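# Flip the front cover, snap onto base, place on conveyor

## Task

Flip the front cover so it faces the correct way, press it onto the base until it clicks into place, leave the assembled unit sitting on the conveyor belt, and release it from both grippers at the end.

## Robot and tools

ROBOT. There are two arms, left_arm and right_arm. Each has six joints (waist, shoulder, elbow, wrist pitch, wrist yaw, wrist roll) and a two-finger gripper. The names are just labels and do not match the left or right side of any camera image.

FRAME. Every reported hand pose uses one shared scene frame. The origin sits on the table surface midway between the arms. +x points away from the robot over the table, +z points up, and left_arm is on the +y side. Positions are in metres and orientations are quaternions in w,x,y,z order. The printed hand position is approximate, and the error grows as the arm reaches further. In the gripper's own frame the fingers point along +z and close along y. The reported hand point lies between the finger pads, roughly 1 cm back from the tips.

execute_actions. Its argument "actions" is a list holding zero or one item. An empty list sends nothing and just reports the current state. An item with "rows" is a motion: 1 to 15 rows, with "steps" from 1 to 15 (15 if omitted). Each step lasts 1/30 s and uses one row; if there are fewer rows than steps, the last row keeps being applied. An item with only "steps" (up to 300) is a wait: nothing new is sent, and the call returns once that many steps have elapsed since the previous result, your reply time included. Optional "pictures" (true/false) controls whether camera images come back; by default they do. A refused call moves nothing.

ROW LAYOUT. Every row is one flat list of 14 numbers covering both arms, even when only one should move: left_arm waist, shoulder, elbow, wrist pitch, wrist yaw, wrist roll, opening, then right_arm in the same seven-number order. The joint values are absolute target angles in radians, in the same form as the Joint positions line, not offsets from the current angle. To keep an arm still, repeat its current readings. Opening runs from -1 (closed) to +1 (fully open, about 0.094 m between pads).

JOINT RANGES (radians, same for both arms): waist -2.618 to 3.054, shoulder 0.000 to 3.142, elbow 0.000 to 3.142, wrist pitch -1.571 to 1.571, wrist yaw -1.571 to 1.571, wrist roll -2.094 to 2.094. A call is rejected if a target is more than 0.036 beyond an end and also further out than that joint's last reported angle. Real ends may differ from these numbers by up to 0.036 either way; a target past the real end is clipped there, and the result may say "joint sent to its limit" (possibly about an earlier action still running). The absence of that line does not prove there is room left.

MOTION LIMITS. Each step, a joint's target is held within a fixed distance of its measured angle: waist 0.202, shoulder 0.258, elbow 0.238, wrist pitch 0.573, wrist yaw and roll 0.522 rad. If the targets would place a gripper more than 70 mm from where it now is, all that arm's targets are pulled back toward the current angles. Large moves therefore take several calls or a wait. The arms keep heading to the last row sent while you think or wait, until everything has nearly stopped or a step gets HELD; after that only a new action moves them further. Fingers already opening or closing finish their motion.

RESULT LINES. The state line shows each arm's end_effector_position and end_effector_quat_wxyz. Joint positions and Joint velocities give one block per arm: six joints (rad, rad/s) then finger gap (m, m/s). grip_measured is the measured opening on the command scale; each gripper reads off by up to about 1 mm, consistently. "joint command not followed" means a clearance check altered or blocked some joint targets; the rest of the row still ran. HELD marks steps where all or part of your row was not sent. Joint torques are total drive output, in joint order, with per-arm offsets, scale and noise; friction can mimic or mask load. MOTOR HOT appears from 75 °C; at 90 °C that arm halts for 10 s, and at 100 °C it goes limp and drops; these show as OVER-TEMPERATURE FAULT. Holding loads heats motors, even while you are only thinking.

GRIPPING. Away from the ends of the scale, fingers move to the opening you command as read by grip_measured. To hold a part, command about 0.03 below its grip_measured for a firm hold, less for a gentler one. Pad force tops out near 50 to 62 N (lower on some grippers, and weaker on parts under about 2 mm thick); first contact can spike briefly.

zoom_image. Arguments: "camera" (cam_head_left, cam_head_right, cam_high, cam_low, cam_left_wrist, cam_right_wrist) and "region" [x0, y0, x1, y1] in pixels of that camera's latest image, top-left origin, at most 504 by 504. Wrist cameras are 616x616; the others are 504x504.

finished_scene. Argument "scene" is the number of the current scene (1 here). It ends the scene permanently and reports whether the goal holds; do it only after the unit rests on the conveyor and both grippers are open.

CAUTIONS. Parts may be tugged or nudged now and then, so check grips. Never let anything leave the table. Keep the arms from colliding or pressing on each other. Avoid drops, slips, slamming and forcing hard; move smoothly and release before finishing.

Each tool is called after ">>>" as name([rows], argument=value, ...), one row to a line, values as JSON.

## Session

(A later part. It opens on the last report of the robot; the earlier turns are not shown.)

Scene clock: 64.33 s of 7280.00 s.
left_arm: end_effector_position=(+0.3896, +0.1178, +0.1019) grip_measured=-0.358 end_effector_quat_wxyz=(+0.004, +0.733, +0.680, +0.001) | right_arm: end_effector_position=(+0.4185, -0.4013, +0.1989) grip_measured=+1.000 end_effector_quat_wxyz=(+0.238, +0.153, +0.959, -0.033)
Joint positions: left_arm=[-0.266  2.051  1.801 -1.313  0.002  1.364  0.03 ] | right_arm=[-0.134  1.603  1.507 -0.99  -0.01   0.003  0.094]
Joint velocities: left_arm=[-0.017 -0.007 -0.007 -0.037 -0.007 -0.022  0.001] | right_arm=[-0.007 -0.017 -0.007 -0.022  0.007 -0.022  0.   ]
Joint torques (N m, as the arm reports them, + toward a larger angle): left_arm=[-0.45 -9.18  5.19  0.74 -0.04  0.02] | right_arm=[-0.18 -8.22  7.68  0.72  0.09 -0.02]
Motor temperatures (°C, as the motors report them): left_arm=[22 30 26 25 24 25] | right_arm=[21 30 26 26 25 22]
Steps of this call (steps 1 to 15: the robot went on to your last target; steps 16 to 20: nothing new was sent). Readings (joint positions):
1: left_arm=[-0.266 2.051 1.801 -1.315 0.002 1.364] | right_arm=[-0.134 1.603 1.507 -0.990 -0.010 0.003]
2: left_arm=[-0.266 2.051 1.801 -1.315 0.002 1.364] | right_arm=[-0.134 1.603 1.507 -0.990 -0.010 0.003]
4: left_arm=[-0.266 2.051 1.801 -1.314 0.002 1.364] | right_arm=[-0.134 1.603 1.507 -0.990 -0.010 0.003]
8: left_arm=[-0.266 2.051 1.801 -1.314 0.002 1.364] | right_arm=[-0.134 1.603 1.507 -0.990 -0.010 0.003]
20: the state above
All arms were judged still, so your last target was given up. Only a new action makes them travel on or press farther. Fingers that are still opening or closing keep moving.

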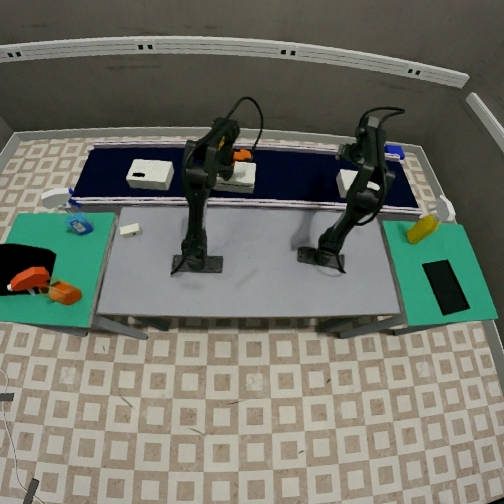

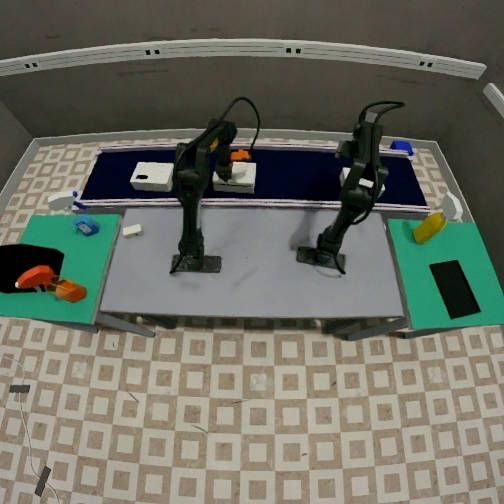

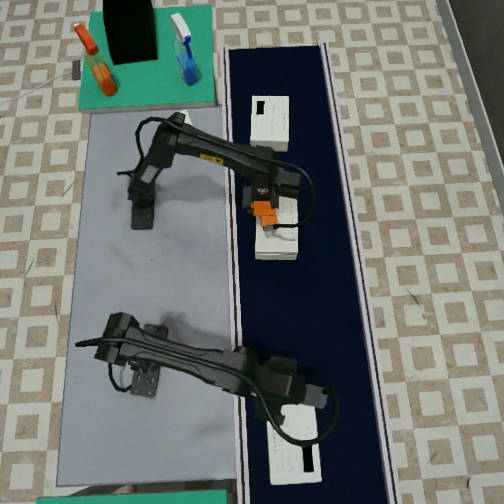

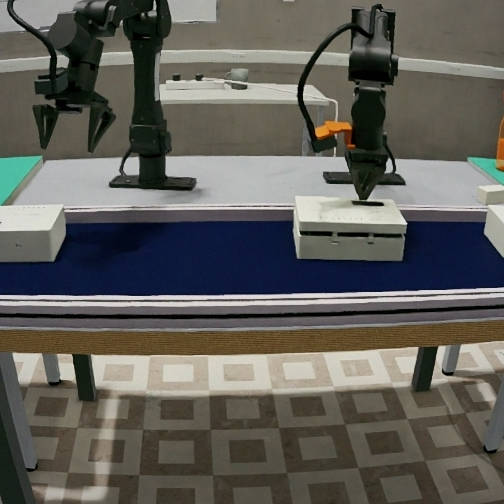

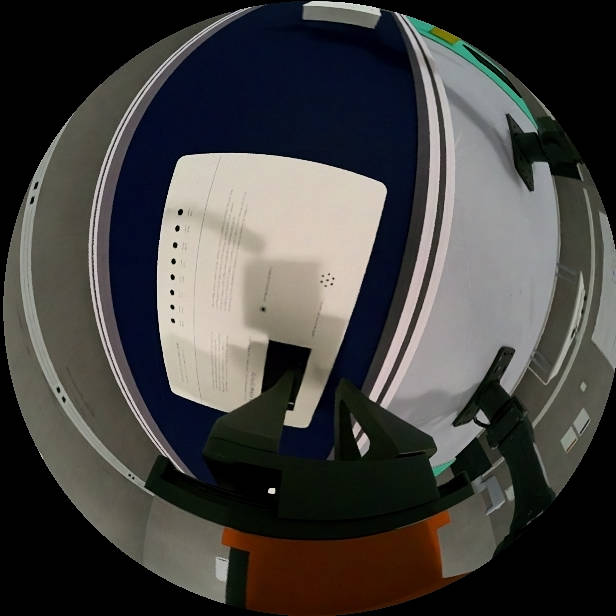

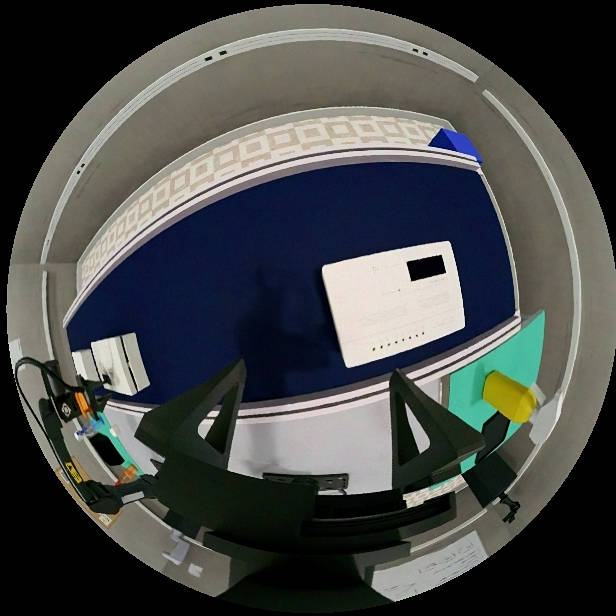

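>>> execute_actions([
  {"rows":[[-0.272,2.052,1.785,-1.28,0,1.37,-0.36,-0.136,1.6,1.5,-1.0,0,0,1],[-0.272,2.052,1.775,-1.27,0,1.37,-0.36,-0.136,1.6,1.5,-1.0,0,0,1],[-0.272,2.052,1.765,-1.26,0,1.37,-0.36,-0.136,1.6,1.5,-1.0,0,0,1],[-0.272,2.052,1.755,-1.25,0,1.37,-0.36,-0.136,1.6,1.5,-1.0,0,0,1],[-0.272,2.052,1.745,-1.24,0,1.37,-0.36,-0.136,1.6,1.5,-1.0,0,0,1],[-0.272,2.052,1.735,-1.23,0,1.37,-0.36,-0.136,1.6,1.5,-1.0,0,0,1],[-0.272,2.052,1.725,-1.22,0,1.37,-0.36,-0.136,1.6,1.5,-1.0,0,0,1],[-0.272,2.052,1.715,-1.211,0,1.37,-0.36,-0.136,1.6,1.5,-1.0,0,0,1]]},
], pictures=false)

>>> execute_actions([
  {"steps":20},
])

>>> zoom_image(camera="cam_low", region=[270, 150, 430, 280])

Scene clock: 74.20 s of 7280.00 s.
left_arm: end_effector_position=(+0.3899, +0.1176, +0.0918) grip_measured=-0.358 end_effector_quat_wxyz=(+0.009, +0.733, +0.680, +0.005) | right_arm: end_effector_position=(+0.4185, -0.4013, +0.1989) grip_measured=+1.000 end_effector_quat_wxyz=(+0.238, +0.153, +0.959, -0.033)
Joint positions: left_arm=[-0.267  2.04   1.745 -1.255  0.001  1.364  0.03 ] | right_arm=[-0.134  1.603  1.507 -0.99  -0.01   0.003  0.094]
Joint velocities: left_arm=[ 0.002 -0.002  0.012 -0.066 -0.037 -0.022 -0.001] | right_arm=[-0.002 -0.002 -0.002  0.022 -0.037 -0.066  0.   ]
Joint torques (N m, as the arm reports them, + toward a larger angle): left_arm=[-0.29 -8.32  3.32  1.05 -0.02  0.02] | right_arm=[-0.18 -8.21  7.68  0.72  0.09 -0.02]
Motor temperatures (°C, as the motors report them): left_arm=[22 30 26 25 24 25] | right_arm=[21 30 26 26 25 22]
Steps of this call (steps 1 to 90: nothing new was sent; then 6.37 s passed at rest; steps 91 to 105: all 15 steps of this action). Readings (joint positions):
91: left_arm=[-0.266 2.051 1.800 -1.311 0.002 1.364] | right_arm=[-0.134 1.603 1.507 -0.990 -0.010 0.003]
92: left_arm=[-0.266 2.051 1.797 -1.306 0.002 1.364] | right_arm=[-0.134 1.603 1.507 -0.990 -0.010 0.003]
94: left_arm=[-0.266 2.051 1.784 -1.292 0.002 1.364] | right_arm=[-0.134 1.603 1.507 -0.990 -0.010 0.003]
98: left_arm=[-0.267 2.047 1.756 -1.266 0.001 1.364] | right_arm=[-0.134 1.603 1.507 -0.990 -0.010 0.003]
105: the state above

Scene clock: 74.87 s of 7280.00 s.
left_arm: end_effector_position=(+0.3899, +0.1176, +0.0918) grip_measured=-0.358 end_effector_quat_wxyz=(+0.009, +0.733, +0.680, +0.005) | right_arm: end_effector_position=(+0.4185, -0.4013, +0.1989) grip_measured=+1.000 end_effector_quat_wxyz=(+0.238, +0.153, +0.959, -0.033)
Joint positions: left_arm=[-0.267  2.04   1.745 -1.255  0.001  1.364  0.03 ] | right_arm=[-0.134  1.603  1.507 -0.99  -0.01   0.003  0.094]
Joint velocities: left_arm=[-0.007 -0.012 -0.012 -0.037 -0.066 -0.037  0.   ] | right_arm=[ 0.002 -0.007 -0.007  0.022  0.022  0.037  0.   ]
Joint torques (N m, as the arm reports them, + toward a larger angle): left_arm=[-0.41 -8.27  3.33  1.07 -0.03  0.03] | right_arm=[-0.18 -8.22  7.68  0.72  0.09 -0.01]
Motor temperatures (°C, as the motors report them): left_arm=[22 30 26 25 24 25] | right_arm=[21 30 26 26 25 22]
Steps of this call (steps 1 to 15: the robot went on to your last target; steps 16 to 20: nothing new was sent). Readings (joint positions):
1: left_arm=[-0.267 2.040 1.745 -1.255 0.001 1.364] | right_arm=[-0.134 1.603 1.507 -0.990 -0.010 0.003]
2: left_arm=[-0.267 2.040 1.745 -1.255 0.001 1.364] | right_arm=[-0.134 1.603 1.507 -0.990 -0.010 0.003]
4: left_arm=[-0.267 2.040 1.745 -1.255 0.001 1.364] | right_arm=[-0.134 1.603 1.507 -0.990 -0.010 0.003]
8: left_arm=[-0.267 2.040 1.745 -1.255 0.001 1.364] | right_arm=[-0.134 1.603 1.507 -0.990 -0.010 0.003]
20: the state above
All arms were judged still, so your last target was given up. Only a new action makes them travel on or press farther. Fingers that are still opening or closing keep moving.

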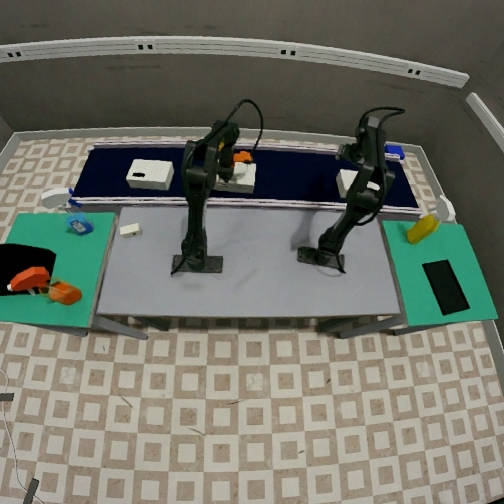

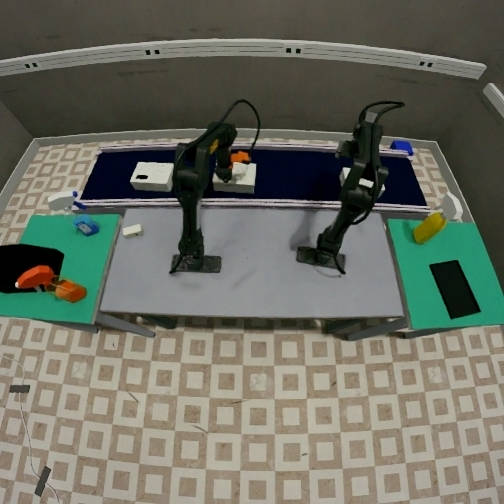

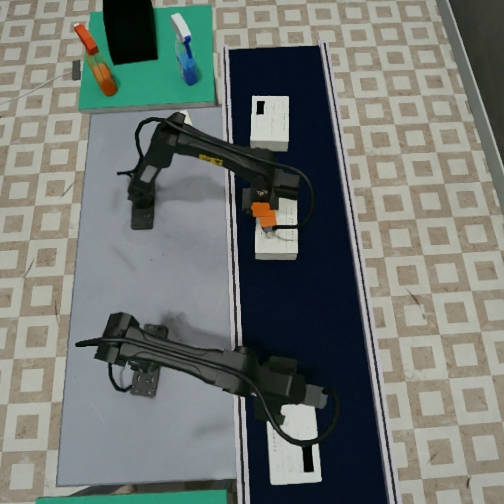

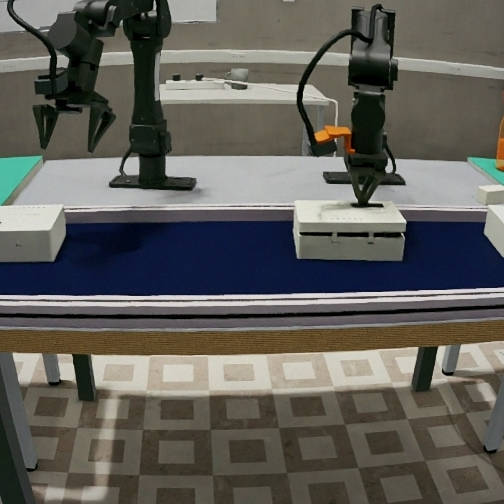

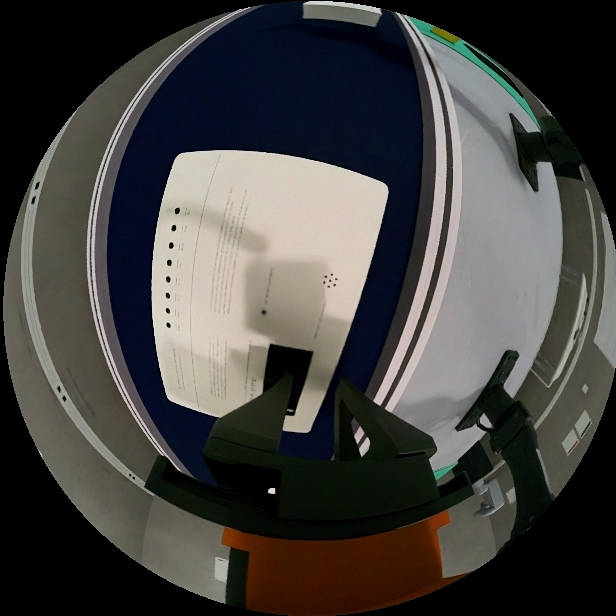

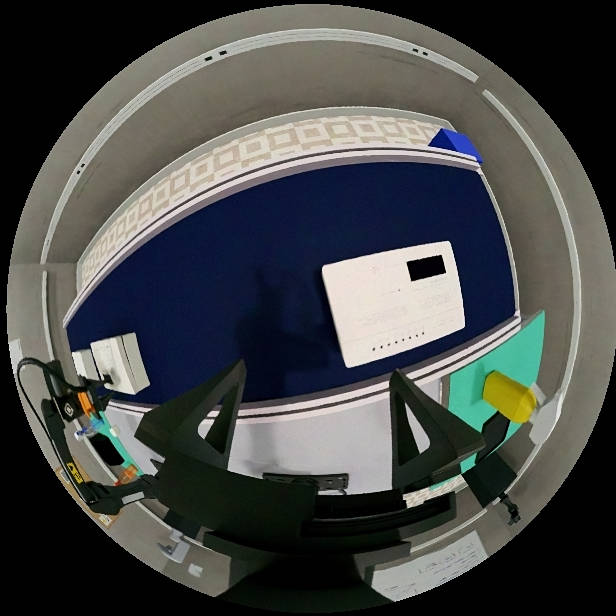

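Region (270, 150, 430, 280) of cam_low's 504x504 image, scaled by 3.150, with more detail than that image has; it fills the top 410 rows of this view, and the rest is white.

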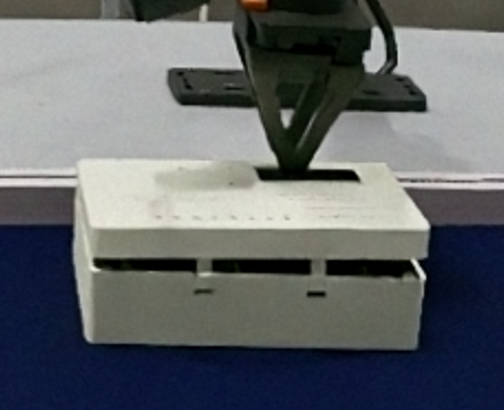

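>>> execute_actions([
  {"rows":[[-0.272,2.04,1.85,-1.36,0,1.37,-0.36,0.33,1.9,1.3,0.6,-1.35,1.57,-0.2]]},
], pictures=false)

>>> execute_actions([
  {"steps":30},
], pictures=false)

>>> execute_actions([
  {"rows":[[-0.272,2.04,1.85,-1.36,0,1.37,-0.36,0.33,2.0,1.26,0.8,-1.35,1.57,-0.2],[-0.272,2.04,1.85,-1.36,0,1.37,-0.36,0.33,2.0,1.26,0.8,-1.35,1.57,-0.2],[-0.272,2.04,1.85,-1.36,0,1.37,-0.36,0.33,2.1,1.22,0.95,-1.35,1.57,-0.2],[-0.272,2.04,1.85,-1.36,0,1.37,-0.36,0.33,2.1,1.22,0.95,-1.35,1.57,-0.2],[-0.272,2.04,1.85,-1.36,0,1.37,-0.36,0.33,2.2,1.18,1.1,-1.35,1.57,-0.2],[-0.272,2.04,1.85,-1.36,0,1.37,-0.36,0.33,2.2,1.18,1.1,-1.35,1.57,-0.2],[-0.272,2.04,1.85,-1.36,0,1.37,-0.36,0.33,2.27,1.14,1.2,-1.35,1.57,-0.2],[-0.272,2.04,1.85,-1.36,0,1.37,-0.36,0.33,2.3,1.14,1.2,-1.35,1.57,-0.2],[-0.272,2.04,1.85,-1.36,0,1.37,-0.36,0.33,2.35,1.11,1.25,-1.35,1.57,-0.2]]},
], pictures=false)

>>> execute_actions([
  {"steps":25},
])

Scene clock: 108.37 s of 7280.00 s.
left_arm: end_effector_position=(+0.3923, +0.1169, +0.1113) grip_measured=-0.358 end_effector_quat_wxyz=(+0.010, +0.734, +0.680, +0.005) | right_arm: end_effector_position=(+0.5112, -0.1348, +0.1122) grip_measured=-0.198 end_effector_quat_wxyz=(+0.178, +0.174, +0.883, +0.399)
Joint positions: left_arm=[-0.267  2.048  1.834 -1.335  0.001  1.364  0.03 ] | right_arm=[ 0.262  1.913  1.306 -0.281 -0.648  0.707  0.038]
Joint velocities: left_arm=[-0.007 -0.012 -0.012 -0.037 -0.051 -0.051 -0.001] | right_arm=[ 0.696  0.129 -0.129  1.722 -1.78   1.824  0.   ]
Joint torques (N m, as the arm reports them, + toward a larger angle): left_arm=[-0.34 -9.87  6.96  0.36 -0.03  0.02] | right_arm=[ -0.91 -12.48   8.87   1.3   -0.3   -0.03]
Motor temperatures (°C, as the motors report them): left_arm=[22 30 25 26 24 25] | right_arm=[21 31 26 27 25 22]
Steps of this call (steps 1 to 90: nothing new was sent; then 30.00 s passed at rest; steps 91 to 105: all 15 steps of this action). Readings (joint positions):
91: left_arm=[-0.267 2.043 1.761 -1.272 0.001 1.364] | right_arm=[-0.128 1.608 1.497 -0.968 -0.030 0.033]
92: left_arm=[-0.267 2.049 1.783 -1.290 0.001 1.364] | right_arm=[-0.114 1.619 1.483 -0.925 -0.061 0.072]
94: left_arm=[-0.267 2.050 1.815 -1.303 0.001 1.364] | right_arm=[-0.069 1.668 1.452 -0.835 -0.132 0.149]
98: left_arm=[-0.267 2.048 1.834 -1.318 0.001 1.364] | right_arm=[0.042 1.797 1.381 -0.638 -0.300 0.331]
105: the state above

Scene clock: 109.37 s of 7280.00 s.
left_arm: end_effector_position=(+0.3915, +0.1172, +0.1113) grip_measured=-0.358 end_effector_quat_wxyz=(+0.008, +0.734, +0.680, +0.004) | right_arm: end_effector_position=(+0.4677, -0.0415, +0.2707) grip_measured=-0.198 end_effector_quat_wxyz=(+0.016, +0.044, +0.709, +0.704)
Joint positions: left_arm=[-0.267  2.048  1.834 -1.338  0.001  1.364  0.03 ] | right_arm=[ 0.331  1.914  1.3    0.575 -1.338  1.573  0.038]
Joint velocities: left_arm=[ 0.012 -0.002 -0.007 -0.022  0.007 -0.007  0.001] | right_arm=[-0.007 -0.007  0.002 -0.007 -0.007 -0.139  0.001]
Joint torques (N m, as the arm reports them, + toward a larger angle): left_arm=[-0.42 -9.89  6.93  0.36 -0.04  0.02] | right_arm=[ -0.12 -12.33   8.31   1.27  -0.14  -0.03]
Motor temperatures (°C, as the motors report them): left_arm=[22 30 25 26 24 25] | right_arm=[21 31 26 27 25 22]
Steps of this call (steps 1 to 30: the robot went on to your last target). Readings (joint positions):
1: left_arm=[-0.267 2.048 1.834 -1.335 0.001 1.364] | right_arm=[0.284 1.916 1.303 -0.220 -0.710 0.772]
2: left_arm=[-0.267 2.048 1.834 -1.336 0.001 1.364] | right_arm=[0.301 1.917 1.301 -0.154 -0.776 0.841]
4: left_arm=[-0.267 2.048 1.834 -1.336 0.001 1.364] | right_arm=[0.323 1.917 1.300 -0.007 -0.916 0.989]
8: left_arm=[-0.267 2.048 1.834 -1.337 0.001 1.364] | right_arm=[0.331 1.916 1.300 0.324 -1.153 1.309]
30: the state above

Scene clock: 109.87 s of 7280.00 s.
left_arm: end_effector_position=(+0.3915, +0.1172, +0.1113) grip_measured=-0.358 end_effector_quat_wxyz=(+0.008, +0.734, +0.680, +0.004) | right_arm: end_effector_position=(+0.4611, -0.0419, +0.0742) grip_measured=-0.199 end_effector_quat_wxyz=(-0.009, +0.059, +0.712, +0.699)
Joint positions: left_arm=[-0.267  2.048  1.834 -1.338  0.001  1.364  0.03 ] | right_arm=[ 0.331  2.377  1.104  1.175 -1.351  1.571  0.038]
Joint velocities: left_arm=[-0.017  0.012 -0.002  0.095 -0.022 -0.022  0.   ] | right_arm=[-0.002 -0.125 -0.002  0.447  0.051 -0.007  0.   ]
Joint torques (N m, as the arm reports them, + toward a larger angle): left_arm=[-0.42 -9.89  6.93  0.36 -0.03  0.02] | right_arm=[ -0.2  -14.14   6.18   1.19  -0.04  -0.03]
Motor temperatures (°C, as the motors report them): left_arm=[22 30 25 26 24 25] | right_arm=[21 31 26 27 25 22]
Steps of this call (steps 1 to 15: all 15 steps of this action). Readings (joint positions):
1: left_arm=[-0.267 2.048 1.834 -1.338 0.001 1.364] | right_arm=[0.331 1.923 1.297 0.608 -1.340 1.574]
2: left_arm=[-0.267 2.048 1.834 -1.338 0.001 1.364] | right_arm=[0.331 1.937 1.294 0.654 -1.341 1.574]
4: left_arm=[-0.267 2.048 1.834 -1.338 0.001 1.364] | right_arm=[0.331 1.997 1.278 0.775 -1.343 1.575]
8: left_arm=[-0.267 2.048 1.834 -1.338 0.001 1.364] | right_arm=[0.331 2.191 1.201 0.992 -1.343 1.575]
15: the state above

Scene clock: 110.70 s of 7280.00 s.
left_arm: end_effector_position=(+0.3915, +0.1172, +0.1113) grip_measured=-0.358 end_effector_quat_wxyz=(+0.008, +0.734, +0.680, +0.004) | right_arm: end_effector_position=(+0.4618, -0.0418, +0.0832) grip_measured=-0.199 end_effector_quat_wxyz=(+0.010, +0.040, +0.709, +0.704)
Joint positions: left_arm=[-0.267  2.048  1.834 -1.338  0.001  1.364  0.03 ] | right_arm=[ 0.331  2.369  1.104  1.226 -1.351  1.575  0.038]
Joint velocities: left_arm=[ 0.002 -0.012  0.007  0.007  0.037 -0.007  0.001] | right_arm=[-0.012 -0.002 -0.007  0.007  0.007 -0.081 -0.001]
Joint torques (N m, as the arm reports them, + toward a larger angle): left_arm=[-0.4  -9.88  6.93  0.36 -0.04  0.02] | right_arm=[ -0.09 -14.11   6.2    1.25  -0.02  -0.03]
Motor temperatures (°C, as the motors report them): left_arm=[22 30 25 26 24 25] | right_arm=[21 32 26 27 25 22]
Steps of this call (steps 1 to 25: the robot went on to your last target). Readings (joint positions):
1: left_arm=[-0.267 2.048 1.834 -1.338 0.001 1.364] | right_arm=[0.331 2.373 1.104 1.187 -1.351 1.572]
2: left_arm=[-0.267 2.048 1.834 -1.338 0.001 1.364] | right_arm=[0.331 2.370 1.104 1.198 -1.351 1.572]
4: left_arm=[-0.267 2.048 1.834 -1.338 0.001 1.364] | right_arm=[0.331 2.369 1.104 1.212 -1.351 1.573]
8: left_arm=[-0.267 2.048 1.834 -1.338 0.001 1.364] | right_arm=[0.331 2.369 1.104 1.221 -1.351 1.574]
25: the state above

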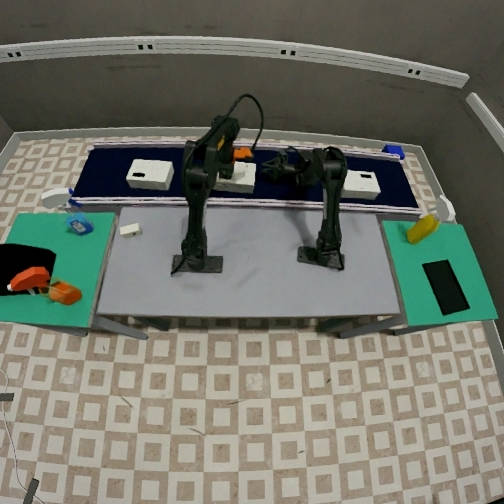

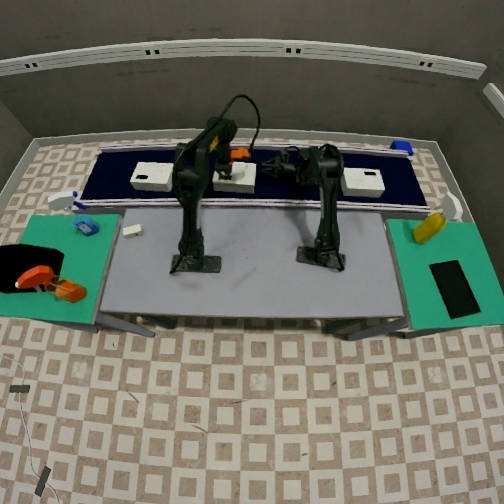

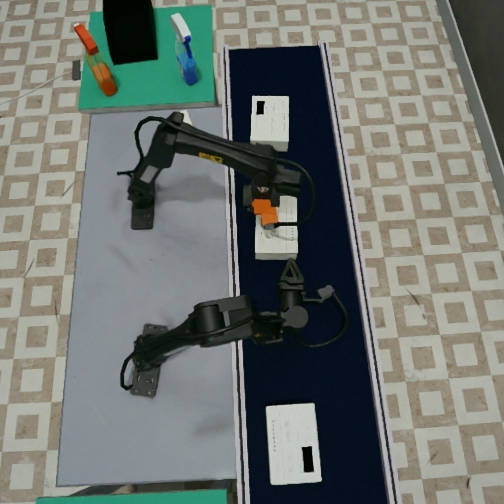

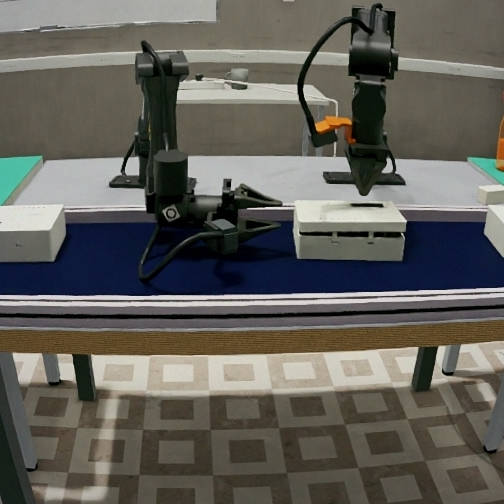

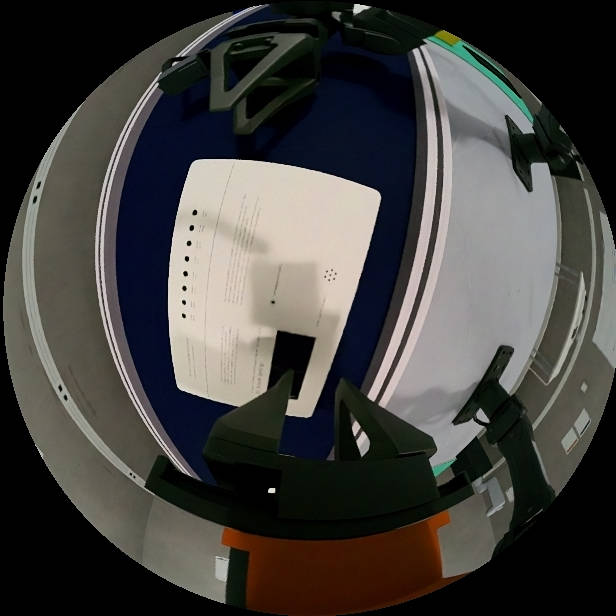

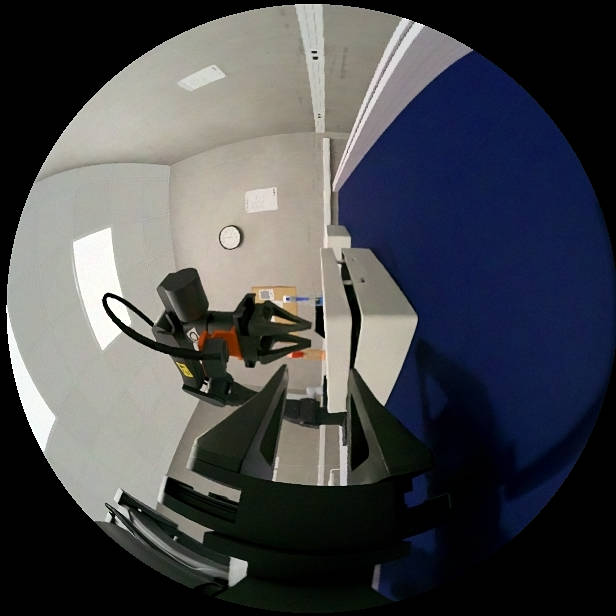

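>>> execute_actions([
  {"rows":[[-0.2,2.04,1.9,-1.41,0,1.0,-0.36,0.35,2.36,1.11,1.25,-1.35,1.57,-0.2],[-0.2,2.04,1.9,-1.41,0,1.0,-0.36,0.35,2.36,1.11,1.25,-1.35,1.57,-0.2],[-0.15,2.04,1.9,-1.41,0,0.3,-0.36,0.372,2.36,1.11,1.25,-1.35,1.57,-0.2]]},
], pictures=false)

>>> execute_actions([
  {"steps":25},
])

>>> zoom_image(camera="cam_right_wrist", region=[250, 260, 450, 460])

Scene clock: 117.33 s of 7280.00 s.
left_arm: end_effector_position=(+0.4012, +0.1669, +0.1222) grip_measured=-0.358 end_effector_quat_wxyz=(+0.006, +0.266, +0.964, +0.003) | right_arm: end_effector_position=(+0.4520, -0.0256, +0.0833) grip_measured=-0.199 end_effector_quat_wxyz=(-0.003, +0.026, +0.710, +0.704)
Joint positions: left_arm=[-0.141  2.051  1.881 -1.388 -0.004  0.381  0.03 ] | right_arm=[ 0.37   2.369  1.104  1.226 -1.351  1.575  0.038]
Joint velocities: left_arm=[-0.037 -0.002 -0.012 -0.037 -0.051 -0.564 -0.   ] | right_arm=[ 0.002  0.007  0.002 -0.037 -0.007  0.066 -0.001]
Joint torques (N m, as the arm reports them, + toward a larger angle): left_arm=[ -0.69 -10.03   7.05   0.34   0.01  -0.17] | right_arm=[  0.12 -13.22   6.21   1.25  -0.02  -0.02]
Motor temperatures (°C, as the motors report them): left_arm=[22 31 26 26 24 25] | right_arm=[21 35 26 28 25 22]
Steps of this call (steps 1 to 15: the robot went on to your last target; steps 16 to 90: nothing new was sent; then 3.13 s passed at rest; steps 91 to 105: all 15 steps of this action). Readings (joint positions):
91: left_arm=[-0.262 2.049 1.841 -1.347 0.002 1.310] | right_arm=[0.332 2.369 1.104 1.226 -1.351 1.575]
92: left_arm=[-0.254 2.051 1.852 -1.357 0.002 1.249] | right_arm=[0.333 2.369 1.104 1.226 -1.351 1.575]
94: left_arm=[-0.217 2.051 1.872 -1.369 0.004 1.059] | right_arm=[0.343 2.369 1.104 1.226 -1.351 1.575]
98: left_arm=[-0.141 2.051 1.881 -1.375 -0.002 0.671] | right_arm=[0.367 2.369 1.104 1.226 -1.351 1.575]
105: the state above

Scene clock: 118.17 s of 7280.00 s.
left_arm: end_effector_position=(+0.4004, +0.1667, +0.1222) grip_measured=-0.358 end_effector_quat_wxyz=(+0.005, +0.230, +0.973, +0.003) | right_arm: end_effector_position=(+0.4520, -0.0256, +0.0833) grip_measured=-0.199 end_effector_quat_wxyz=(-0.003, +0.026, +0.710, +0.704)
Joint positions: left_arm=[-0.142  2.051  1.881 -1.391 -0.004  0.307  0.03 ] | right_arm=[ 0.37   2.369  1.104  1.226 -1.351  1.575  0.038]
Joint velocities: left_arm=[ 0.012 -0.012  0.007  0.007 -0.007  0.022 -0.001] | right_arm=[ 0.017  0.002 -0.007  0.037 -0.007 -0.022  0.   ]
Joint torques (N m, as the arm reports them, + toward a larger angle): left_arm=[ -0.59 -10.09   7.12   0.38   0.    -0.15] | right_arm=[  0.09 -13.2    6.21   1.25  -0.02  -0.02]
Motor temperatures (°C, as the motors report them): left_arm=[22 31 26 25 24 25] | right_arm=[21 35 26 28 25 22]
Steps of this call (steps 1 to 25: the robot went on to your last target). Readings (joint positions):
1: left_arm=[-0.142 2.051 1.881 -1.389 -0.004 0.366] | right_arm=[0.370 2.369 1.104 1.226 -1.351 1.575]
2: left_arm=[-0.142 2.051 1.881 -1.389 -0.004 0.354] | right_arm=[0.370 2.369 1.104 1.226 -1.351 1.575]
4: left_arm=[-0.142 2.051 1.881 -1.390 -0.004 0.337] | right_arm=[0.370 2.369 1.104 1.226 -1.351 1.575]
8: left_arm=[-0.142 2.051 1.881 -1.391 -0.004 0.319] | right_arm=[0.370 2.369 1.104 1.226 -1.351 1.575]
25: the state above

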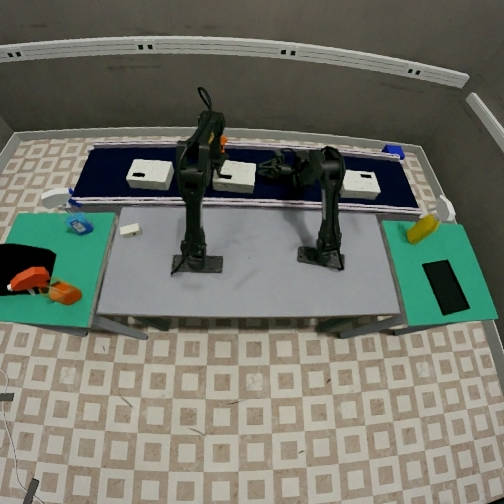

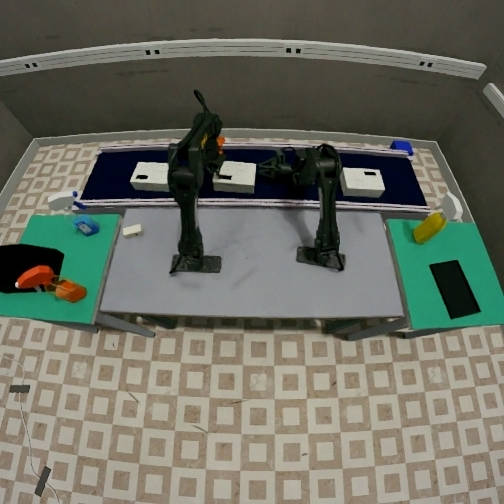

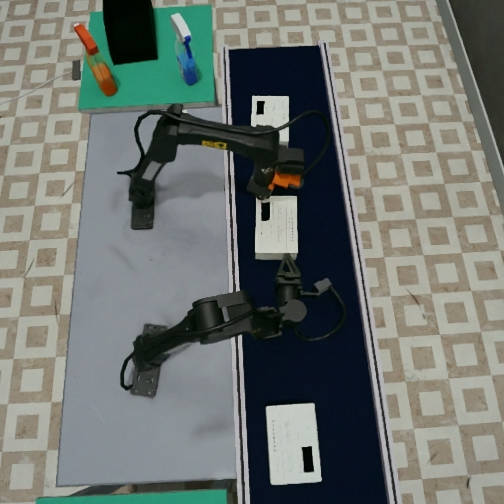

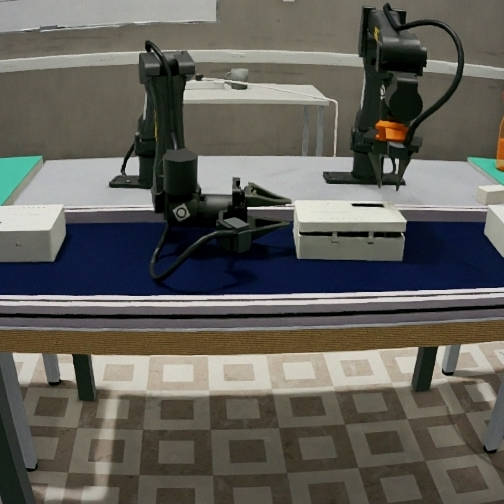

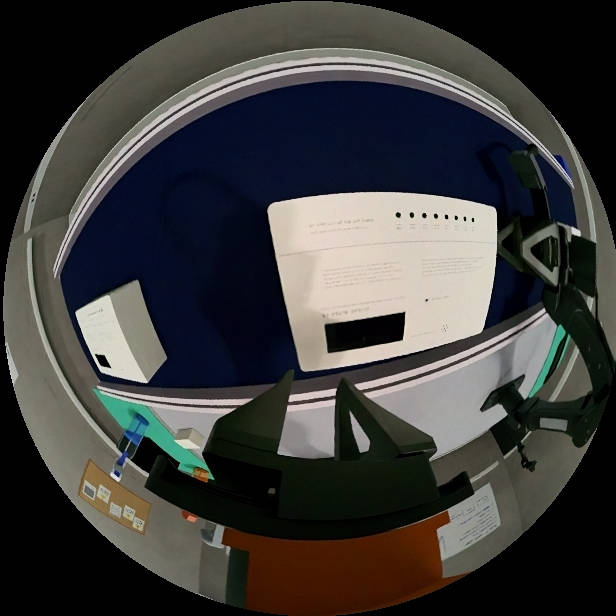

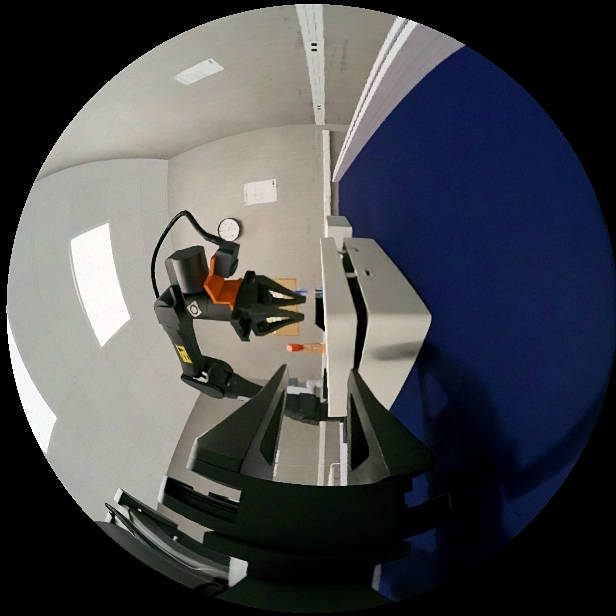

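Region (250, 260, 450, 460) of cam_right_wrist's 616x616 image, scaled by 2.520, with more detail than that image has.

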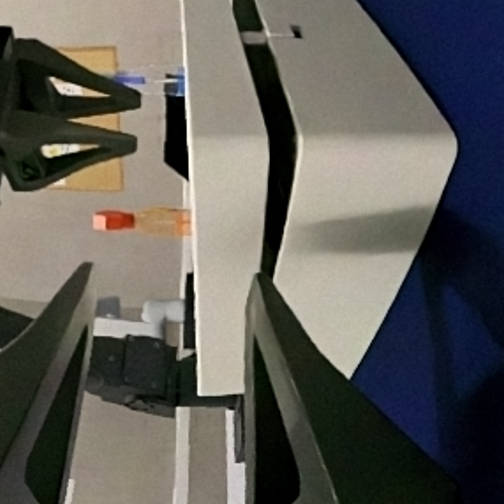

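>>> execute_actions([
  {"rows":[[-0.15,2.04,1.9,-1.41,0,0.3,-0.36,0.372,2.38,1.11,1.3,-1.3,1.57,-0.3],[-0.15,2.04,1.9,-1.41,0,0.3,-0.36,0.372,2.39,1.11,1.3,-1.3,1.57,-0.3],[-0.15,2.04,1.9,-1.41,0,0.3,-0.36,0.372,2.4,1.11,1.35,-1.26,1.57,-0.4],[-0.15,2.04,1.9,-1.41,0,0.3,-0.36,0.372,2.41,1.11,1.35,-1.26,1.57,-0.45]]},
], pictures=false)

>>> execute_actions([
  {"steps":20},
])

>>> zoom_image(camera="cam_right_wrist", region=[250, 260, 450, 460])

Scene clock: 128.07 s of 7280.00 s.
left_arm: end_effector_position=(+0.4003, +0.1667, +0.1222) grip_measured=-0.358 end_effector_quat_wxyz=(+0.005, +0.230, +0.973, +0.003) | right_arm: end_effector_position=(+0.4646, -0.0268, +0.0769) grip_measured=-0.448 end_effector_quat_wxyz=(+0.043, +0.035, +0.705, +0.707)
Joint positions: left_arm=[-0.142  2.051  1.881 -1.391 -0.004  0.306  0.03 ] | right_arm=[ 0.37   2.408  1.104  1.32  -1.273  1.575  0.026]
Joint velocities: left_arm=[-0.007 -0.012  0.002 -0.007 -0.022 -0.125  0.001] | right_arm=[ 0.007  0.002  0.017 -0.007 -0.007  0.007 -0.001]
Joint torques (N m, as the arm reports them, + toward a larger angle): left_arm=[ -0.6  -10.07   7.11   0.38   0.01  -0.12] | right_arm=[  0.14 -12.35   5.97   1.29   0.1   -0.03]
Motor temperatures (°C, as the motors report them): left_arm=[22 32 27 25 24 25] | right_arm=[21 37 26 29 25 22]
Steps of this call (steps 1 to 15: the robot went on to your last target; steps 16 to 90: nothing new was sent; then 6.40 s passed at rest; steps 91 to 105: all 15 steps of this action). Readings (joint positions):
91: left_arm=[-0.142 2.051 1.881 -1.391 -0.004 0.306] | right_arm=[0.370 2.369 1.104 1.232 -1.346 1.575]
92: left_arm=[-0.142 2.051 1.881 -1.391 -0.004 0.306] | right_arm=[0.370 2.372 1.104 1.243 -1.338 1.575]
94: left_arm=[-0.142 2.051 1.881 -1.391 -0.004 0.306] | right_arm=[0.370 2.382 1.104 1.275 -1.315 1.575]
98: left_arm=[-0.142 2.051 1.881 -1.391 -0.004 0.306] | right_arm=[0.370 2.405 1.104 1.303 -1.288 1.575]
105: the state above

Scene clock: 128.73 s of 7280.00 s.
left_arm: end_effector_position=(+0.4003, +0.1667, +0.1222) grip_measured=-0.358 end_effector_quat_wxyz=(+0.005, +0.230, +0.973, +0.003) | right_arm: end_effector_position=(+0.4652, -0.0269, +0.0775) grip_measured=-0.448 end_effector_quat_wxyz=(+0.046, +0.034, +0.704, +0.708)
Joint positions: left_arm=[-0.142  2.051  1.881 -1.391 -0.004  0.306  0.03 ] | right_arm=[ 0.37   2.408  1.104  1.325 -1.27   1.575  0.026]
Joint velocities: left_arm=[-0.002 -0.002 -0.002  0.066  0.022  0.037 -0.   ] | right_arm=[ 0.002 -0.012 -0.002 -0.081 -0.037  0.022  0.001]
Joint torques (N m, as the arm reports them, + toward a larger angle): left_arm=[ -0.6  -10.09   7.12   0.38   0.01  -0.13] | right_arm=[  0.13 -12.33   6.03   1.29   0.09  -0.03]
Motor temperatures (°C, as the motors report them): left_arm=[22 32 27 25 24 25] | right_arm=[21 37 26 29 25 22]
Steps of this call (steps 1 to 15: the robot went on to your last target; steps 16 to 20: nothing new was sent). Readings (joint positions):
1: left_arm=[-0.142 2.051 1.881 -1.391 -0.004 0.306] | right_arm=[0.370 2.408 1.104 1.321 -1.272 1.575]
2: left_arm=[-0.142 2.051 1.881 -1.391 -0.004 0.306] | right_arm=[0.370 2.408 1.104 1.322 -1.272 1.575]
4: left_arm=[-0.142 2.051 1.881 -1.391 -0.004 0.306] | right_arm=[0.370 2.408 1.104 1.323 -1.271 1.575]
8: left_arm=[-0.142 2.051 1.881 -1.391 -0.004 0.306] | right_arm=[0.370 2.408 1.104 1.325 -1.270 1.575]
20: the state above
All arms were judged still, so your last target was given up. Only a new action makes them travel on or press farther. Fingers that are still opening or closing keep moving.

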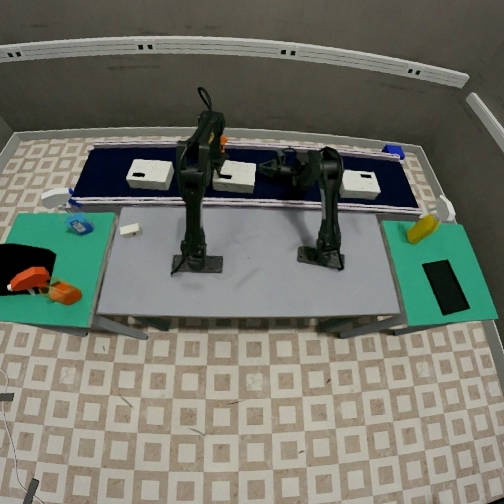

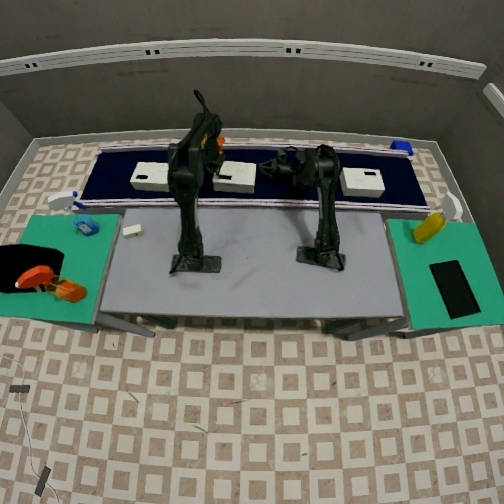

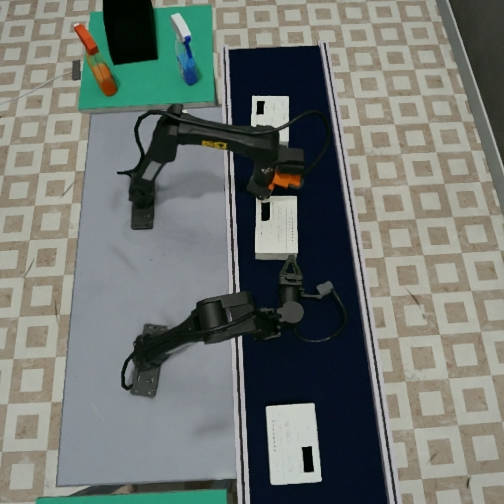

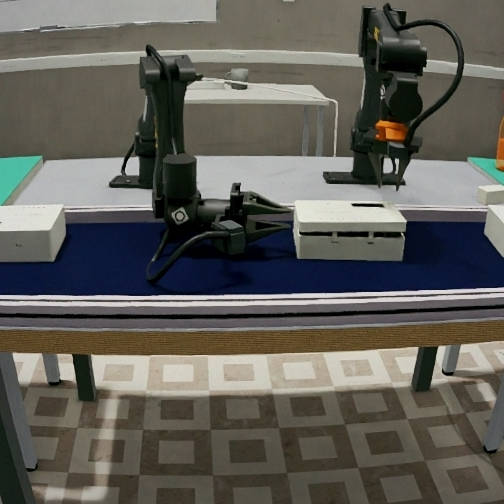

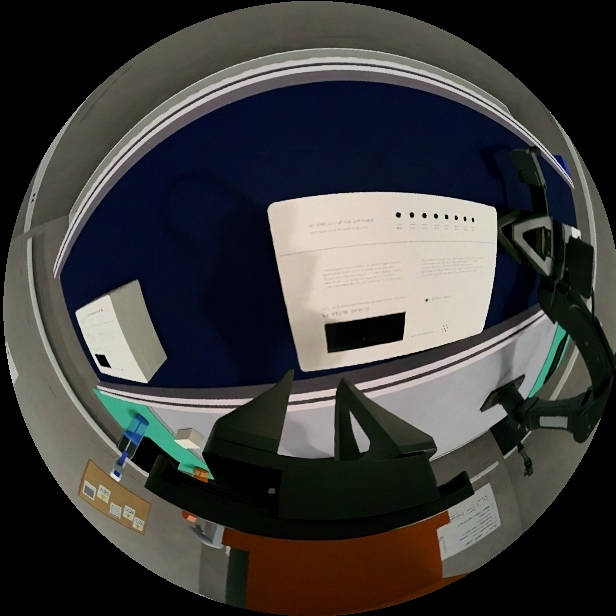

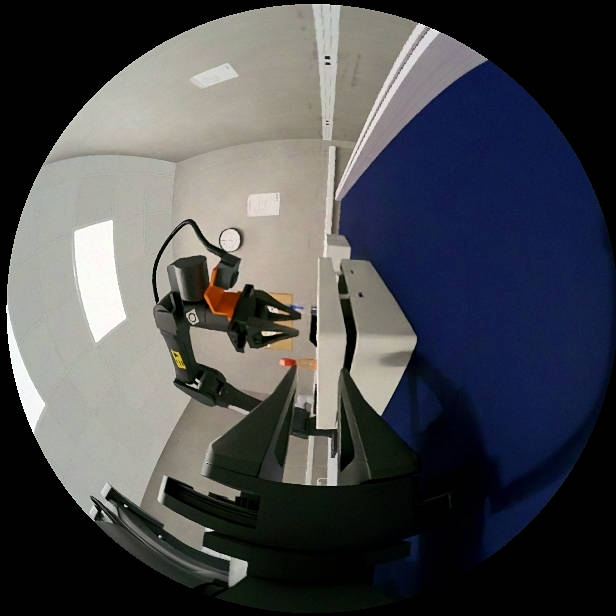

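Region (250, 260, 450, 460) of cam_right_wrist's 616x616 image, scaled by 2.520, with more detail than that image has.

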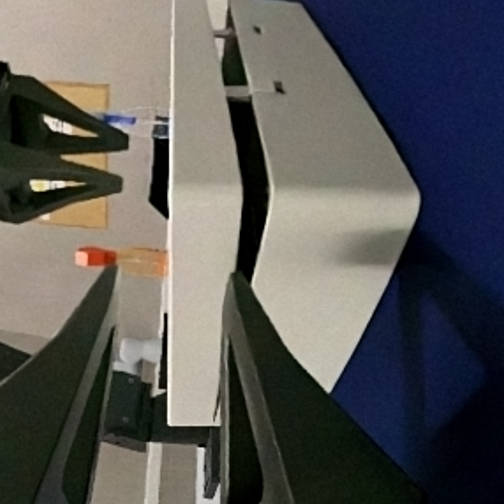

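>>> execute_actions([
  {"rows":[[-0.15,2.04,1.9,-1.41,0,0.3,-0.36,0.382,2.426,1.11,1.35,-1.26,1.57,-0.57]]},
])

>>> zoom_image(camera="cam_right_wrist", region=[250, 260, 450, 460])

Scene clock: 133.40 s of 7280.00 s.
left_arm: end_effector_position=(+0.4003, +0.1667, +0.1222) grip_measured=-0.358 end_effector_quat_wxyz=(+0.005, +0.230, +0.973, +0.003) | right_arm: end_effector_position=(+0.4647, -0.0270, +0.0722) grip_measured=-0.568 end_effector_quat_wxyz=(+0.042, +0.038, +0.705, +0.707)
Joint positions: left_arm=[-0.142  2.051  1.881 -1.391 -0.004  0.306  0.03 ] | right_arm=[ 0.37   2.421  1.104  1.328 -1.269  1.575  0.02 ]
Joint velocities: left_arm=[ 0.002 -0.012 -0.002 -0.051  0.051 -0.081 -0.001] | right_arm=[-0.017 -0.007 -0.002 -0.037 -0.037  0.007  0.   ]
Joint torques (N m, as the arm reports them, + toward a larger angle): left_arm=[ -0.58 -10.08   7.13   0.38   0.    -0.12] | right_arm=[  0.99 -12.15   5.98   1.27   0.08  -0.03]
Motor temperatures (°C, as the motors report them): left_arm=[22 32 27 25 24 25] | right_arm=[21 37 26 29 25 22]
Steps of this call (steps 1 to 90: nothing new was sent; then 1.17 s passed at rest; steps 91 to 105: all 15 steps of this action). Readings (joint positions):
91: left_arm=[-0.142 2.051 1.881 -1.391 -0.004 0.306] | right_arm=[0.370 2.409 1.104 1.326 -1.270 1.575]
92: left_arm=[-0.142 2.051 1.881 -1.391 -0.004 0.306] | right_arm=[0.370 2.411 1.104 1.328 -1.269 1.575]
94: left_arm=[-0.142 2.051 1.881 -1.391 -0.004 0.306] | right_arm=[0.370 2.416 1.104 1.328 -1.269 1.575]
98: left_arm=[-0.142 2.051 1.881 -1.391 -0.004 0.306] | right_arm=[0.370 2.421 1.104 1.328 -1.269 1.575]
105: the state above

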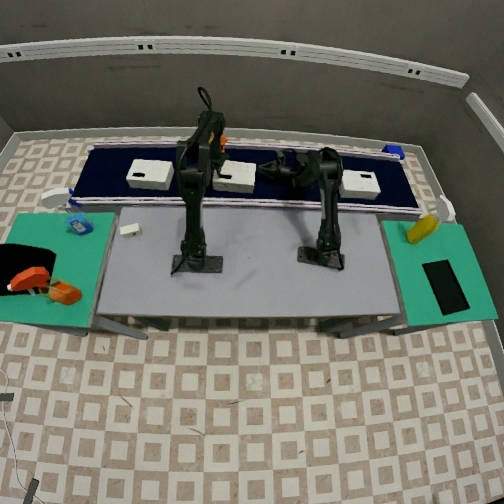

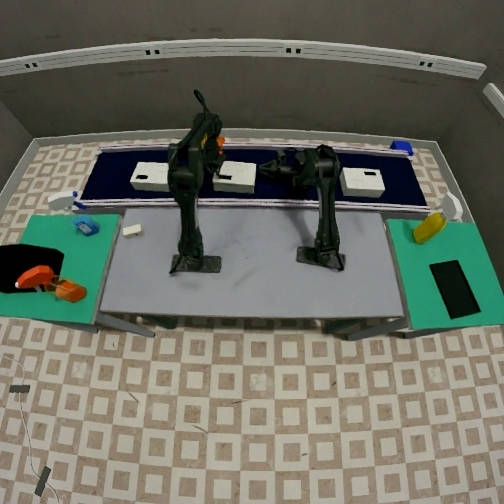

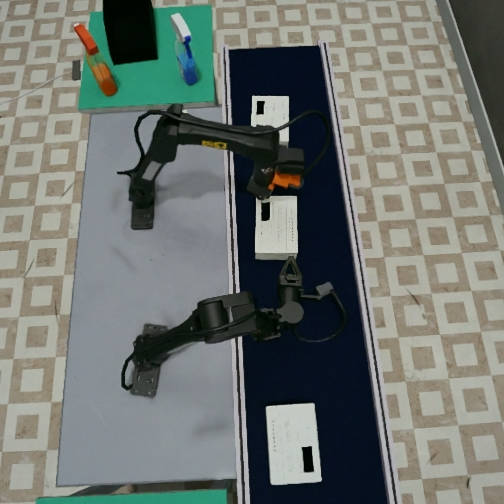

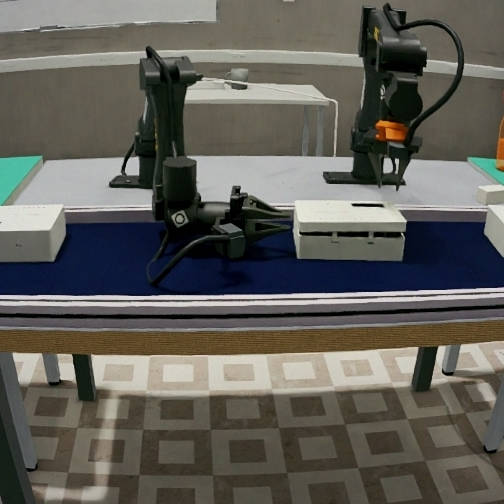

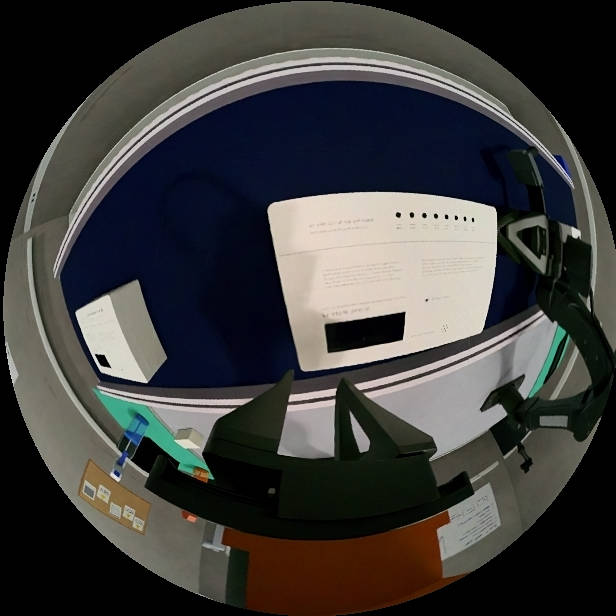

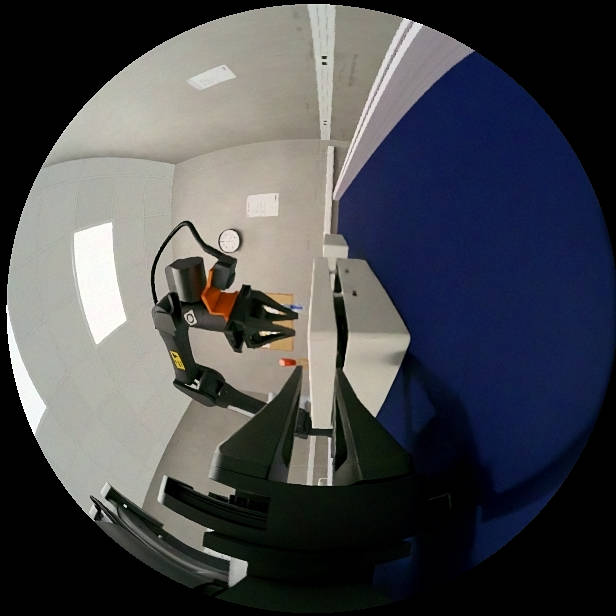

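Region (250, 260, 450, 460) of cam_right_wrist's 616x616 image, scaled by 2.520, with more detail than that image has.

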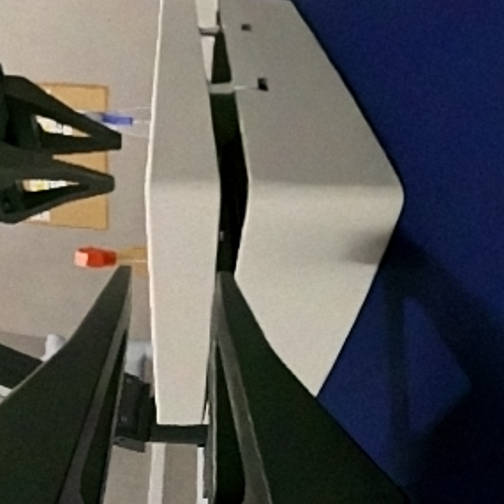

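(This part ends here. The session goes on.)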